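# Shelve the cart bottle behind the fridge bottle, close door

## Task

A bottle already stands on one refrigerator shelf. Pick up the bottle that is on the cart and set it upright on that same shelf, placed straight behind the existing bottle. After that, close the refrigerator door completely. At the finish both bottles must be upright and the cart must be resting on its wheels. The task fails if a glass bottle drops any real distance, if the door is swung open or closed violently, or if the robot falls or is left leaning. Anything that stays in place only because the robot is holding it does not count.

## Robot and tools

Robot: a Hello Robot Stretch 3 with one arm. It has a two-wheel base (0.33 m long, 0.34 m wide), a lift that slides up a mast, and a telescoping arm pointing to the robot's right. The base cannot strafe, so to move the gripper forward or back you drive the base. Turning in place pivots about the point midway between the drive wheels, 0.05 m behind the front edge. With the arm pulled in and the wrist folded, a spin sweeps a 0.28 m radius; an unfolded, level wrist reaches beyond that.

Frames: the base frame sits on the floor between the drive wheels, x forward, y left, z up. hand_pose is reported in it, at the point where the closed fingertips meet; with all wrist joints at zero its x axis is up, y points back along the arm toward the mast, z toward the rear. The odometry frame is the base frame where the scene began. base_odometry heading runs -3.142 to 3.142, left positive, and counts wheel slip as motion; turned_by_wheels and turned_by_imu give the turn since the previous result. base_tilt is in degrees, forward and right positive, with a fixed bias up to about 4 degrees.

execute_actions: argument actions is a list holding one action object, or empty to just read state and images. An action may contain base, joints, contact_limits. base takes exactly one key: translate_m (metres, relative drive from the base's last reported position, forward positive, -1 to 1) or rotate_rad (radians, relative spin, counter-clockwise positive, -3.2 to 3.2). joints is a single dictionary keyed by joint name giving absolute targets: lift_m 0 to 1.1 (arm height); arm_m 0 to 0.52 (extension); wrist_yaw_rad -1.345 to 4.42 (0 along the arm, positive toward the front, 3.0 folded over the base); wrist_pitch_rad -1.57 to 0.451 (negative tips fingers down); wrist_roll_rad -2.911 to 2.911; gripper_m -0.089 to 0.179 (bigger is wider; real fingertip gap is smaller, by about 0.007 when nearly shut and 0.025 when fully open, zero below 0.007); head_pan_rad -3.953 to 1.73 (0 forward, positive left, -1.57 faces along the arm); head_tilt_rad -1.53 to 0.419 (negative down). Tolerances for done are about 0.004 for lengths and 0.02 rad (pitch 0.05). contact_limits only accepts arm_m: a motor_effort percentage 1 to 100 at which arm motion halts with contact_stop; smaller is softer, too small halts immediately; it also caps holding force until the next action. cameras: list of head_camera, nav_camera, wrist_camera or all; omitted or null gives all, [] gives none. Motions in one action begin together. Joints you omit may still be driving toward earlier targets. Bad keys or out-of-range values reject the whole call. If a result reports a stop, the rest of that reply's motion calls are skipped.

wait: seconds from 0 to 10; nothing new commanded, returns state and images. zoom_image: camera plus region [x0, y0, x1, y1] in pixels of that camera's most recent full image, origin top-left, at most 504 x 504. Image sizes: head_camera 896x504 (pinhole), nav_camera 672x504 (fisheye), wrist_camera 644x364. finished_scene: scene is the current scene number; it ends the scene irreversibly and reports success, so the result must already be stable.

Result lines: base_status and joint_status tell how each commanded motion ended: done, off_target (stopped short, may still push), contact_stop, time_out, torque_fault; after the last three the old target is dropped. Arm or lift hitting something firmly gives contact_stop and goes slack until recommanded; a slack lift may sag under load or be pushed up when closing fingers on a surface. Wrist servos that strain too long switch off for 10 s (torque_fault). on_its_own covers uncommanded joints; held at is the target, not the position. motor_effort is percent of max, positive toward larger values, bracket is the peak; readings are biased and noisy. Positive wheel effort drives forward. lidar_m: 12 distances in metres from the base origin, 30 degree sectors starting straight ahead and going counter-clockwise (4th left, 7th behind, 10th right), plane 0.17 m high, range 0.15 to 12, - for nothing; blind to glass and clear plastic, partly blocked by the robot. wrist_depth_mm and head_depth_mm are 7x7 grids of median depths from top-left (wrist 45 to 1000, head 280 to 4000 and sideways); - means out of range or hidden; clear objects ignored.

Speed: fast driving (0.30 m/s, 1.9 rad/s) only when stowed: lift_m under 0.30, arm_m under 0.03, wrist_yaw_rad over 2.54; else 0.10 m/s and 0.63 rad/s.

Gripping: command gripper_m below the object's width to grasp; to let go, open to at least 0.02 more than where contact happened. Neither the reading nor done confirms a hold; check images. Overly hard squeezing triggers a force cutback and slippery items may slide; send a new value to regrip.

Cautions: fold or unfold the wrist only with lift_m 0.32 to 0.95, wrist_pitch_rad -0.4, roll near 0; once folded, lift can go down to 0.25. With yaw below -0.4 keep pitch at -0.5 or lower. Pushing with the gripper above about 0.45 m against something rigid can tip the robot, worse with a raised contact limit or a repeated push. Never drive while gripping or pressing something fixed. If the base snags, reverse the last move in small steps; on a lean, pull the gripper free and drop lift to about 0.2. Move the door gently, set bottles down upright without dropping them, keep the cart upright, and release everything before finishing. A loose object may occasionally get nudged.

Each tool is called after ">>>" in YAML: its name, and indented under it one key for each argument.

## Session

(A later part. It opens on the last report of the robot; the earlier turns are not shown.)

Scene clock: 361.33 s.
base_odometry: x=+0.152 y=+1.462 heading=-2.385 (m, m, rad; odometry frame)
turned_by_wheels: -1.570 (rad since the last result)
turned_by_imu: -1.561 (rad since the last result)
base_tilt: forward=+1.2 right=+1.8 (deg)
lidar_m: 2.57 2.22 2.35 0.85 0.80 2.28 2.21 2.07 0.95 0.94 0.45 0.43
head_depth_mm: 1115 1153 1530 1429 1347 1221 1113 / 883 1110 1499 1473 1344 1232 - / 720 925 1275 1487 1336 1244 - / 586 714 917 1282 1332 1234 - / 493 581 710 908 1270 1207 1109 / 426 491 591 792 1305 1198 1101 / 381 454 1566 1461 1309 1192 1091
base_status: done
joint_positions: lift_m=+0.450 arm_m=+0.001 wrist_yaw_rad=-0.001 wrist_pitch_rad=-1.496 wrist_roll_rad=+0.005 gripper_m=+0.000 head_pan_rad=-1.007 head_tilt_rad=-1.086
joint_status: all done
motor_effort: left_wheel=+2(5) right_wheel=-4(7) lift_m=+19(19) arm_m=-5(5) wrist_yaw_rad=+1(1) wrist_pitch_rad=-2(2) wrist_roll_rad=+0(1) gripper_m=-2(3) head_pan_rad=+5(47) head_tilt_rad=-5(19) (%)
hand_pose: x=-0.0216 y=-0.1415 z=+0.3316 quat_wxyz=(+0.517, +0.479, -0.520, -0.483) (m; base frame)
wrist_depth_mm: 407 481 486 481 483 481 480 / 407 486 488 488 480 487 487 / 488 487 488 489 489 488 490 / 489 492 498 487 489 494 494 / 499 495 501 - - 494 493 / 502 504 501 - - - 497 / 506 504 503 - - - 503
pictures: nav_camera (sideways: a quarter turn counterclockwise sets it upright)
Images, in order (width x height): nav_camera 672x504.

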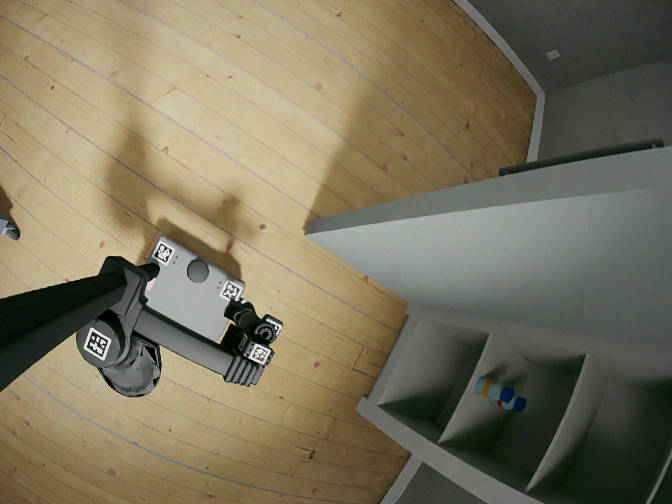

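>>> execute_actions:
  actions:
    - {"base":{"translate_m":0.55},"joints":{"lift_m":0.38,"head_pan_rad":-2.0}}
  cameras: []

>>> execute_actions:
  actions:
    - {"joints":{"arm_m":0.28}}
  cameras: ["nav_camera"]

>>> execute_actions:
  actions:
    - {"base":{"translate_m":-0.13}}
  cameras: ["nav_camera"]

Scene clock: 374.37 s.
base_odometry: x=-0.248 y=+1.084 heading=-2.385 (m, m, rad; odometry frame)
turned_by_wheels: +0.000 (rad since the last result)
turned_by_imu: +0.001 (rad since the last result)
base_tilt: forward=+1.3 right=+1.8 (deg)
lidar_m: 2.01 1.71 2.33 2.25 1.10 1.10 2.76 2.08 0.34 0.68 1.55 2.08
head_depth_mm: 1907 1967 1701 1503 1352 1216 - / 332 1850 1687 1484 1340 1214 - / 306 372 486 1447 1340 1244 - / 334 394 489 649 998 - - / 396 454 628 1079 1307 1220 1087 / 607 848 1575 1461 1320 1191 1099 / 1246 1623 1643 1470 1305 1196 1095
base_status: done
joint_positions: lift_m=+0.380 arm_m=+0.001 wrist_yaw_rad=-0.001 wrist_pitch_rad=-1.496 wrist_roll_rad=+0.005 gripper_m=+0.000 head_pan_rad=-1.993 head_tilt_rad=-1.087
joint_status: all done
motor_effort: left_wheel=+2(7) right_wheel=-4(5) lift_m=+19(19) arm_m=-5(5) wrist_yaw_rad=+1(1) wrist_pitch_rad=-2(2) wrist_roll_rad=-1(1) gripper_m=-2(2) head_pan_rad=-5(58) head_tilt_rad=-6(5) (%)
hand_pose: x=-0.0216 y=-0.1415 z=+0.2616 quat_wxyz=(+0.517, +0.479, -0.520, -0.483) (m; base frame)
wrist_depth_mm: 414 412 411 411 412 272 416 / 418 417 419 414 417 414 417 / 422 423 419 422 421 419 416 / 424 422 426 427 422 424 424 / 427 427 426 - - - 425 / 430 433 432 - - - 431 / 431 433 433 - - - 434
pictures: none
No camera images: the call's "cameras" was empty. Leave "cameras" out to get every camera's image.

Scene clock: 377.63 s.
base_odometry: x=-0.248 y=+1.084 heading=-2.385 (m, m, rad; odometry frame)
turned_by_wheels: +0.000 (rad since the last result)
turned_by_imu: +0.001 (rad since the last result)
base_tilt: forward=+1.3 right=+1.8 (deg)
lidar_m: 2.01 1.71 2.33 2.25 1.10 1.10 2.75 2.08 0.34 0.68 1.56 2.08
head_depth_mm: 1932 1967 1714 1508 1343 1229 - / 332 1844 1695 1496 1345 1210 - / 306 372 487 1444 1335 1245 - / 333 394 488 651 934 - - / 395 456 627 944 1313 1213 1090 / 607 846 1571 1507 1302 1198 1097 / 1249 1618 1663 1453 1314 1196 1093
base_status: not commanded
joint_positions: lift_m=+0.380 arm_m=+0.280 wrist_yaw_rad=-0.001 wrist_pitch_rad=-1.496 wrist_roll_rad=+0.005 gripper_m=+0.000 head_pan_rad=-1.993 head_tilt_rad=-1.087
joint_status: all done
motor_effort: left_wheel=+1(2) right_wheel=-4(4) lift_m=+19(19) arm_m=+5(4) wrist_yaw_rad=+1(1) wrist_pitch_rad=-2(2) wrist_roll_rad=-1(1) gripper_m=-3(2) head_pan_rad=-4(4) head_tilt_rad=-6(5) (%)
hand_pose: x=-0.0216 y=-0.4197 z=+0.2616 quat_wxyz=(+0.517, +0.480, -0.519, -0.483) (m; base frame)
wrist_depth_mm: 415 411 414 413 412 249 166 / 419 417 418 415 416 250 167 / 419 423 419 419 422 254 169 / 427 426 424 424 427 256 169 / 427 428 429 425 426 259 171 / 431 430 429 - 429 262 172 / 437 433 434 434 430 264 173
pictures: nav_camera (sideways: a quarter turn counterclockwise sets it upright)
Images, in order (width x height): nav_camera 672x504.

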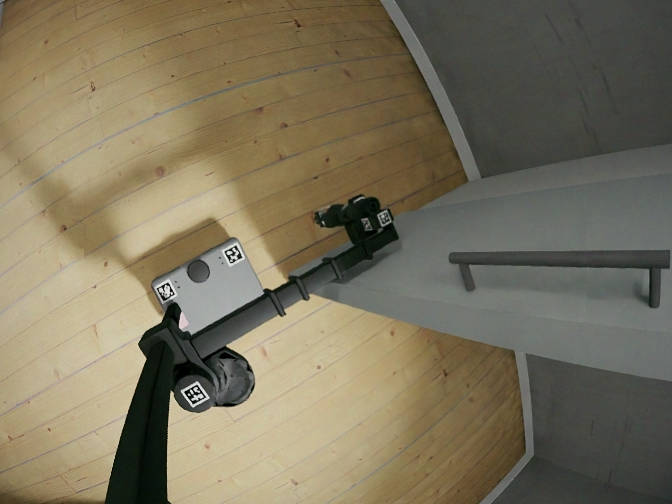

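Scene clock: 380.30 s.
base_odometry: x=-0.153 y=+1.173 heading=-2.385 (m, m, rad; odometry frame)
turned_by_wheels: +0.000 (rad since the last result)
turned_by_imu: +0.001 (rad since the last result)
base_tilt: forward=+1.4 right=+1.8 (deg)
lidar_m: 2.15 1.83 2.34 2.26 1.01 1.12 2.62 2.09 0.45 0.65 1.55 2.15
head_depth_mm: 417 1930 1728 1508 1352 1220 - / 409 483 1599 1500 1342 1217 - / 424 494 634 831 1297 1235 - / 483 575 718 951 1288 - - / 529 646 828 1072 1299 1219 1088 / 588 731 975 1317 1298 1199 1093 / 659 850 1579 1450 1317 1189 1095
base_status: done
joint_positions: lift_m=+0.380 arm_m=+0.280 wrist_yaw_rad=-0.001 wrist_pitch_rad=-1.497 wrist_roll_rad=+0.005 gripper_m=+0.000 head_pan_rad=-1.994 head_tilt_rad=-1.087
joint_status: not commanded
motor_effort: left_wheel=+1(17) right_wheel=-2(49) lift_m=+21(20) arm_m=+4(5) wrist_yaw_rad=+1(1) wrist_pitch_rad=-1(2) wrist_roll_rad=-1(1) gripper_m=-2(2) head_pan_rad=-3(4) head_tilt_rad=-5(6) (%)
hand_pose: x=-0.0216 y=-0.4196 z=+0.2616 quat_wxyz=(+0.517, +0.480, -0.519, -0.483) (m; base frame)
wrist_depth_mm: 417 413 413 411 416 273 200 / 416 415 420 419 414 304 218 / 423 422 418 417 419 346 237 / 424 428 424 422 420 419 262 / 426 426 430 423 426 426 291 / 426 432 431 - 435 428 426 / 436 436 435 436 432 433 434
pictures: nav_camera (sideways: a quarter turn counterclockwise sets it upright)
Images, in order (width x height): nav_camera 672x504.

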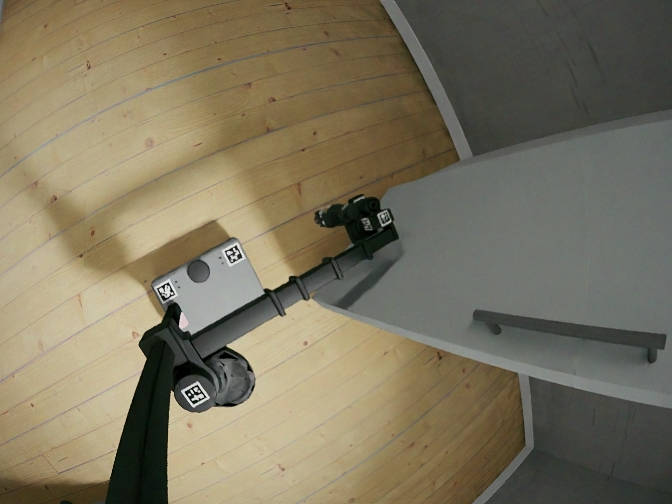

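>>> execute_actions:
  actions: []

Scene clock: 396.47 s.
base_odometry: x=-0.153 y=+1.173 heading=-2.385 (m, m, rad; odometry frame)
turned_by_wheels: +0.000 (rad since the last result)
turned_by_imu: +0.001 (rad since the last result)
base_tilt: forward=+1.4 right=+1.7 (deg)
lidar_m: 2.15 1.82 2.33 2.26 1.01 1.12 2.62 0.74 0.73 0.79 1.56 2.16
head_depth_mm: 640 1884 1710 1501 1339 1226 - / 668 795 1027 1471 1345 1221 - / 680 817 1013 1350 1332 1242 - / 696 834 1045 1405 1353 - - / 710 858 1080 1376 1309 1219 1088 / 724 880 1124 1413 1308 1203 1091 / 745 906 1576 1454 1321 1191 1092
base_status: done
joint_positions: lift_m=+0.380 arm_m=+0.280 wrist_yaw_rad=-0.001 wrist_pitch_rad=-1.497 wrist_roll_rad=+0.005 gripper_m=+0.000 head_pan_rad=-1.994 head_tilt_rad=-1.087
joint_status: not commanded
motor_effort: left_wheel=+1(17) right_wheel=-2(49) lift_m=+20(20) arm_m=+4(5) wrist_yaw_rad=+1(1) wrist_pitch_rad=-1(2) wrist_roll_rad=-1(1) gripper_m=-3(2) head_pan_rad=-4(4) head_tilt_rad=-5(6) (%)
hand_pose: x=-0.0216 y=-0.4196 z=+0.2616 quat_wxyz=(+0.517, +0.480, -0.519, -0.483) (m; base frame)
wrist_depth_mm: 415 415 411 412 413 414 411 / 418 415 415 415 414 413 416 / 422 419 422 419 418 421 422 / 426 426 428 424 422 422 421 / 427 426 429 426 425 424 426 / 429 427 424 - 435 431 431 / 438 433 431 432 430 434 434
pictures: head_camera (sideways: a quarter turn clockwise sets it upright), nav_camera (sideways: a quarter turn counterclockwise sets it upright), wrist_camera
Images, in order (width x height): head_camera 896x504, nav_camera 672x504, wrist_camera 644x364.

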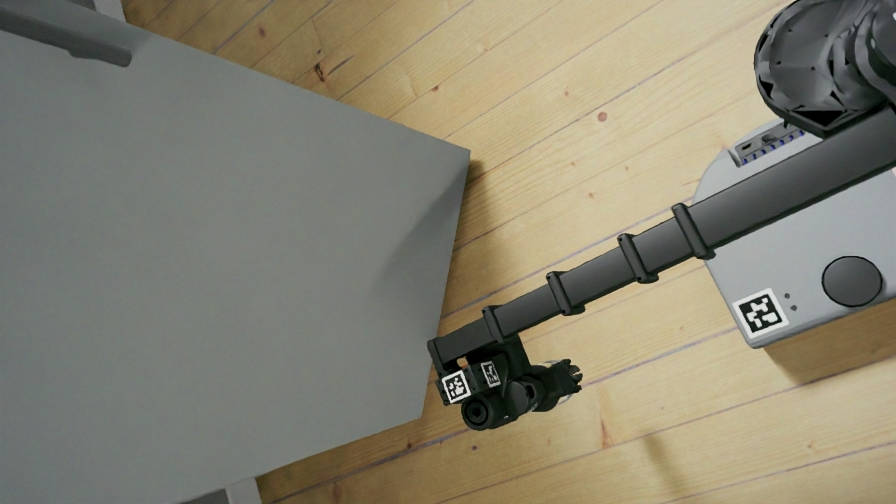

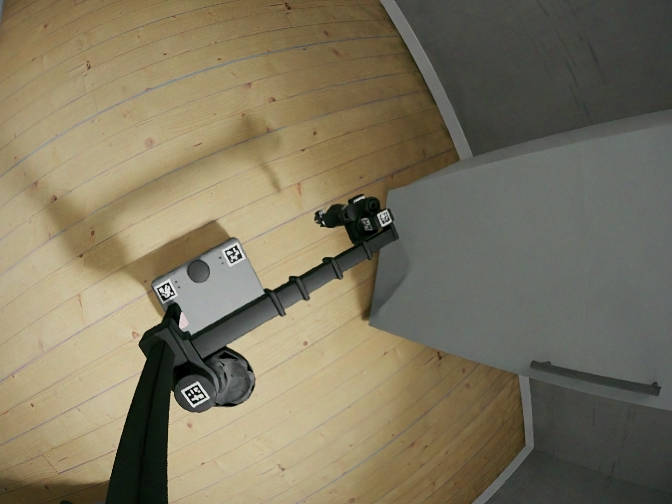

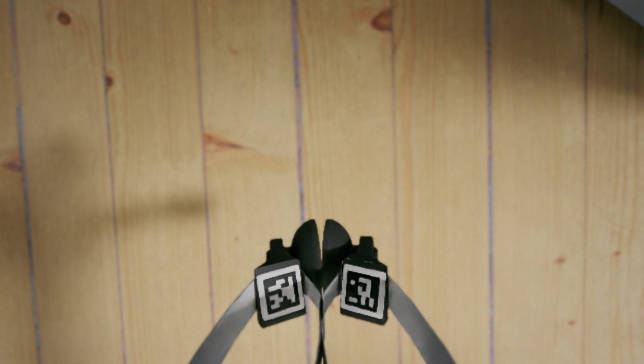

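Door is mostly closed (~15–20°). Move back and push.

>>> execute_actions:
  actions:
    - {"base":{"translate_m":-0.25},"joints":{"wrist_pitch_rad":-0.5,"arm_m":0.1}}
  cameras: []

>>> execute_actions:
  actions:
    - {"joints":{"arm_m":0.29},"contact_limits":{"arm_m":15}}
  cameras: ["nav_camera"]

Scene clock: 403.97 s.
base_odometry: x=+0.028 y=+1.345 heading=-2.385 (m, m, rad; odometry frame)
turned_by_wheels: +0.000 (rad since the last result)
turned_by_imu: +0.002 (rad since the last result)
base_tilt: forward=+1.3 right=+1.7 (deg)
lidar_m: 2.39 2.06 2.34 1.27 1.00 1.19 2.37 2.07 0.58 0.63 1.55 2.15
head_depth_mm: 1902 1968 1708 1498 1349 1221 - / 1803 1960 1706 1494 1345 1217 - / 1702 1877 1687 1488 1329 1246 - / 532 652 857 1245 1350 - - / 552 670 845 1146 1372 1207 1088 / 568 690 876 1195 1303 1187 1099 / 582 707 907 1269 1309 1185 1094
base_status: done
joint_positions: lift_m=+0.380 arm_m=+0.100 wrist_yaw_rad=-0.001 wrist_pitch_rad=-0.518 wrist_roll_rad=+0.005 gripper_m=+0.000 head_pan_rad=-1.994 head_tilt_rad=-1.087
joint_status: all done
motor_effort: left_wheel=+1(4) right_wheel=-2(9) lift_m=+20(19) arm_m=-5(5) wrist_yaw_rad=+1(1) wrist_pitch_rad=+11(11) wrist_roll_rad=-1(1) gripper_m=-3(2) head_pan_rad=-3(4) head_tilt_rad=-6(5) (%)
hand_pose: x=-0.0217 y=-0.4559 z=+0.3710 quat_wxyz=(+0.682, +0.181, -0.685, -0.182) (m; base frame)
wrist_depth_mm: - - 391 318 268 232 204 / - - 441 351 292 249 216 / - - 505 389 320 268 232 / 882 864 585 444 351 290 247 / 718 711 674 488 386 317 268 / 599 597 592 - 419 347 294 / 526 517 507 508 492 385 467
pictures: none
No camera images: the call's "cameras" was empty. Leave "cameras" out to get every camera's image.

Scene clock: 406.60 s.
base_odometry: x=+0.028 y=+1.345 heading=-2.385 (m, m, rad; odometry frame)
turned_by_wheels: +0.000 (rad since the last result)
turned_by_imu: +0.000 (rad since the last result)
base_tilt: forward=+1.3 right=+1.7 (deg)
lidar_m: 2.40 2.06 2.34 1.27 1.00 1.19 2.37 2.07 0.58 0.62 1.55 2.15
head_depth_mm: 1916 1963 1699 1506 1346 1223 - / 1781 1945 1703 1502 1347 1221 - / 1715 1885 1694 1483 1337 1235 - / 530 652 856 1233 1346 - - / 554 670 844 1073 1304 1221 1089 / 569 689 878 1080 1310 1201 1091 / 582 707 903 1261 1313 1200 1096
base_status: not commanded
joint_positions: lift_m=+0.380 arm_m=+0.290 wrist_yaw_rad=-0.001 wrist_pitch_rad=-0.518 wrist_roll_rad=+0.005 gripper_m=+0.000 head_pan_rad=-1.994 head_tilt_rad=-1.087
joint_status: all done
motor_effort: left_wheel=+1(1) right_wheel=-2(2) lift_m=+21(21) arm_m=+5(6) wrist_yaw_rad=+1(1) wrist_pitch_rad=+10(11) wrist_roll_rad=-1(0) gripper_m=-2(3) head_pan_rad=-4(4) head_tilt_rad=-5(5) (%)
contact_limits: arm_m 15 (drawing in: default 32, maximum 52; extending or still: default 44, maximum 71)
hand_pose: x=-0.0217 y=-0.6454 z=+0.3711 quat_wxyz=(+0.682, +0.181, -0.685, -0.182) (m; base frame)
wrist_depth_mm: 855 237 183 150 125 108 95 / 937 278 207 164 136 116 101 / - 336 236 182 149 125 108 / 872 809 277 206 164 136 116 / 713 676 340 230 181 149 125 / 610 594 458 - 196 163 135 / 523 518 498 329 248 182 147
pictures: nav_camera (sideways: a quarter turn counterclockwise sets it upright)
Images, in order (width x height): nav_camera 672x504.

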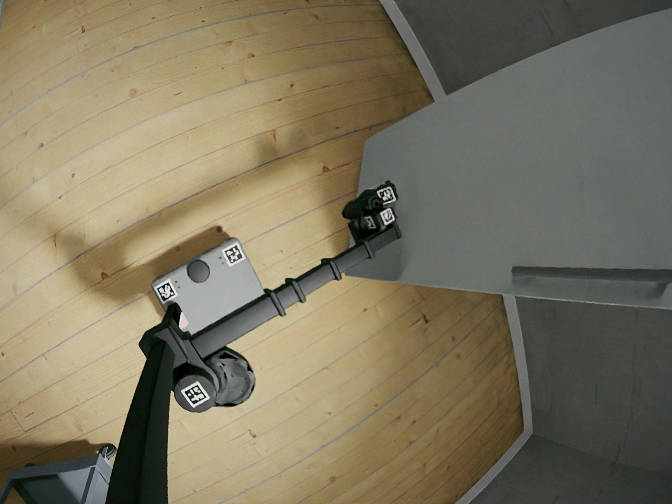

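>>> execute_actions:
  actions:
    - {"joints":{"arm_m":0.34},"contact_limits":{"arm_m":15}}
  cameras: []

>>> wait:
  seconds: 3

Scene clock: 412.30 s.
base_odometry: x=+0.028 y=+1.345 heading=-2.385 (m, m, rad; odometry frame)
turned_by_wheels: +0.000 (rad since the last result)
turned_by_imu: +0.001 (rad since the last result)
base_tilt: forward=+1.3 right=+1.8 (deg)
lidar_m: 2.39 2.06 2.34 1.27 1.00 1.19 2.38 2.07 0.66 0.68 1.54 2.15
head_depth_mm: 1893 1965 1696 1500 1339 1229 - / 1796 1975 1700 1505 1338 1215 - / 1687 1918 1678 1500 1336 1246 - / 590 745 966 1412 1354 - - / 618 747 941 1203 1306 1213 1091 / 624 755 948 1221 1329 1191 1091 / 629 759 960 1343 1317 1191 1090
base_status: not commanded
joint_positions: lift_m=+0.380 arm_m=+0.340 wrist_yaw_rad=+0.003 wrist_pitch_rad=-0.519 wrist_roll_rad=+0.005 gripper_m=+0.000 head_pan_rad=-1.994 head_tilt_rad=-1.087
joint_status: all done
motor_effort: left_wheel=+2(4) right_wheel=-4(10) lift_m=+19(20) arm_m=+4(10) wrist_yaw_rad=-2(6) wrist_pitch_rad=+11(23) wrist_roll_rad=-1(1) gripper_m=-3(3) head_pan_rad=-3(3) head_tilt_rad=-5(5) (%)
contact_limits: arm_m 15 (drawing in: default 32, maximum 52; extending or still: default 44, maximum 71)
hand_pose: x=-0.0210 y=-0.6952 z=+0.3709 quat_wxyz=(+0.682, +0.182, -0.685, -0.181) (m; base frame)
wrist_depth_mm: 239 195 163 140 123 109 98 / 855 224 183 155 134 118 105 / 973 263 207 172 147 128 113 / 880 315 239 193 162 139 123 / 708 660 285 216 181 153 133 / 598 583 365 - 199 170 146 / 517 512 473 308 246 191 161
pictures: none
No camera images: the call's "cameras" was empty. Leave "cameras" out to get every camera's image.

Scene clock: 415.30 s.
base_odometry: x=+0.028 y=+1.345 heading=-2.385 (m, m, rad; odometry frame)
turned_by_wheels: +0.000 (rad since the last result)
turned_by_imu: +0.000 (rad since the last result)
base_tilt: forward=+1.1 right=+1.8 (deg)
lidar_m: 2.40 2.06 2.33 1.27 1.00 1.20 2.37 2.07 0.88 0.85 1.55 2.14
head_depth_mm: 1923 1970 1695 1492 1360 1216 - / 1791 1959 1689 1503 1347 1214 - / 1694 1904 1674 1491 1341 1241 - / 1541 1825 1613 1488 1352 - - / 869 1033 1286 1485 1312 1219 1085 / 826 972 1194 1392 1324 1200 1095 / 785 921 1121 1390 1312 1190 1091
base_status: not commanded
joint_positions: lift_m=+0.380 arm_m=+0.340 wrist_yaw_rad=+0.002 wrist_pitch_rad=-0.519 wrist_roll_rad=+0.005 gripper_m=+0.000 head_pan_rad=-1.994 head_tilt_rad=-1.087
joint_status: all done
motor_effort: left_wheel=+2(4) right_wheel=-4(10) lift_m=+20(20) arm_m=+5(10) wrist_yaw_rad=-2(6) wrist_pitch_rad=+11(23) wrist_roll_rad=-1(1) gripper_m=-3(3) head_pan_rad=-4(3) head_tilt_rad=-5(5) (%)
contact_limits: arm_m 15 (drawing in: default 32, maximum 52; extending or still: default 44, maximum 71)
hand_pose: x=-0.0210 y=-0.6952 z=+0.3709 quat_wxyz=(+0.682, +0.182, -0.685, -0.181) (m; base frame)
wrist_depth_mm: 781 242 243 242 244 246 246 / 886 265 266 268 268 271 270 / 965 296 295 297 299 298 300 / 878 349 332 331 335 334 335 / 722 674 375 368 380 383 381 / 601 594 435 - 441 442 463 / 520 514 494 505 495 500 490
wait: 3.00 s; at rest by 0.27 s
pictures: head_camera (sideways: a quarter turn clockwise sets it upright), nav_camera (sideways: a quarter turn counterclockwise sets it upright), wrist_camera
Images, in order (width x height): head_camera 896x504, nav_camera 672x504, wrist_camera 644x364.

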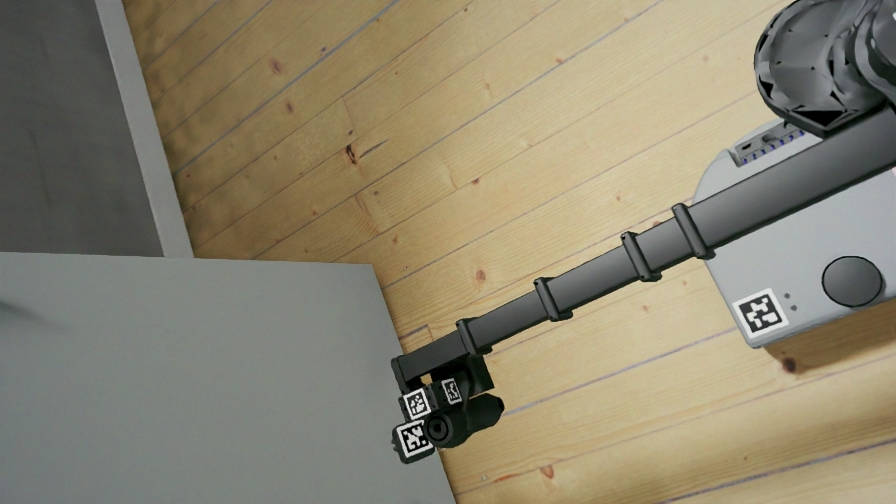

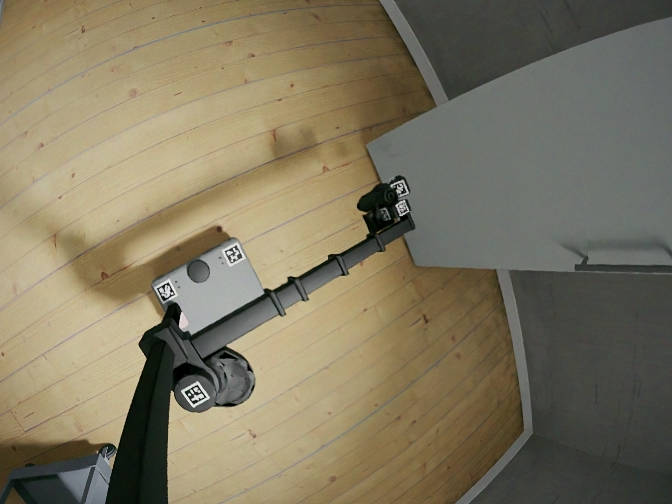

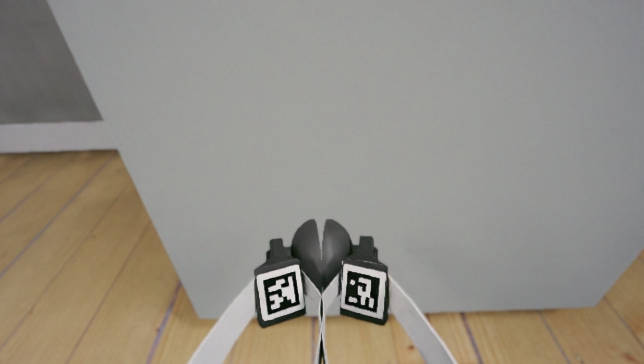

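Flush, with uniform depths across the face. Confirm with a gentle press.

>>> execute_actions:
  actions:
    - {"joints":{"arm_m":0.52},"contact_limits":{"arm_m":12}}
  cameras: []

>>> execute_actions:
  actions:
    - {"joints":{"arm_m":0.42}}
  cameras: ["wrist_camera"]

Scene clock: 421.07 s.
base_odometry: x=+0.028 y=+1.345 heading=-2.385 (m, m, rad; odometry frame)
turned_by_wheels: +0.000 (rad since the last result)
turned_by_imu: +0.001 (rad since the last result)
base_tilt: forward=+1.3 right=+1.9 (deg)
lidar_m: 2.39 2.07 2.34 1.27 1.00 1.19 2.38 2.06 0.88 0.85 1.55 2.15
head_depth_mm: 1890 1966 1713 1495 1352 1219 - / 1790 1956 1693 1500 1347 1217 - / 1712 1914 1687 1488 1339 1239 - / 1535 1804 1607 1476 1348 - - / 864 1031 1277 1482 1301 1218 1084 / 827 971 1146 1438 1323 1194 1102 / 785 923 1086 1392 1324 1191 1092
base_status: not commanded
joint_positions: lift_m=+0.380 arm_m=+0.481 wrist_yaw_rad=+0.001 wrist_pitch_rad=-0.523 wrist_roll_rad=+0.005 gripper_m=+0.000 head_pan_rad=-1.994 head_tilt_rad=-1.088
joint_status: arm_m contact_stop (moved +0.141 of +0.180)
on_its_own: arm_m is slack since a contact_stop, until your next command for it (your +0.520 is given up)
motor_effort: left_wheel=+1(3) right_wheel=-1(4) lift_m=+19(19) arm_m=+0(13) wrist_yaw_rad=+0(2) wrist_pitch_rad=+13(19) wrist_roll_rad=-1(1) gripper_m=-2(2) head_pan_rad=-3(3) head_tilt_rad=-5(5) (%)
contact_limits: arm_m 12 (drawing in: default 32, maximum 52; extending or still: default 44, maximum 71)
hand_pose: x=-0.0214 y=-0.8356 z=+0.3701 quat_wxyz=(+0.682, +0.183, -0.684, -0.183) (m; base frame)
wrist_depth_mm: 114 115 115 115 116 116 116 / 126 126 127 127 127 128 128 / 139 139 140 141 141 142 143 / 156 157 157 158 159 160 160 / 177 178 179 175 181 182 183 / 206 208 207 - 210 212 213 / 503 247 248 250 253 254 255
pictures: none
No camera images: the call's "cameras" was empty. Leave "cameras" out to get every camera's image.

not run: a stop came earlier in this reply.

>>> execute_actions:
  actions:
    - {"joints":{"arm_m":0.44}}
  cameras: []

>>> finished_scene:
  scene: 2

Scene clock: 424.57 s.
base_odometry: x=+0.028 y=+1.345 heading=-2.385 (m, m, rad; odometry frame)
turned_by_wheels: +0.000 (rad since the last result)
turned_by_imu: +0.001 (rad since the last result)
base_tilt: forward=+1.3 right=+1.8 (deg)
lidar_m: 2.40 2.06 2.34 1.27 1.00 1.19 2.37 2.07 0.88 0.86 1.55 2.14
head_depth_mm: 1894 1980 1707 1498 1347 1211 - / 1792 1954 1705 1492 1348 1220 - / 1709 1904 1689 1487 1341 1236 - / 1540 1812 1610 1488 1346 - - / 865 1032 1286 1477 1310 1217 1085 / 821 972 1162 1445 1319 1206 1091 / 783 925 1099 1394 1314 1197 1085
base_status: not commanded
joint_positions: lift_m=+0.380 arm_m=+0.440 wrist_yaw_rad=+0.001 wrist_pitch_rad=-0.518 wrist_roll_rad=+0.005 gripper_m=+0.000 head_pan_rad=-1.994 head_tilt_rad=-1.088
joint_status: all done
motor_effort: left_wheel=+1(1) right_wheel=-2(1) lift_m=+20(20) arm_m=-5(5) wrist_yaw_rad=-1(0) wrist_pitch_rad=+11(12) wrist_roll_rad=-1(1) gripper_m=-2(2) head_pan_rad=-3(4) head_tilt_rad=-5(5) (%)
hand_pose: x=-0.0214 y=-0.7959 z=+0.3710 quat_wxyz=(+0.682, +0.181, -0.685, -0.182) (m; base frame)
wrist_depth_mm: 150 151 152 152 152 153 154 / 165 166 166 167 168 168 168 / 182 183 185 185 186 186 187 / 205 206 206 208 209 210 211 / 651 234 234 230 238 239 239 / 602 270 271 - 275 277 280 / 519 351 324 326 329 329 335
pictures: none
No camera images: the call's "cameras" was empty. Leave "cameras" out to get every camera's image.

The scene is finished: the task was done.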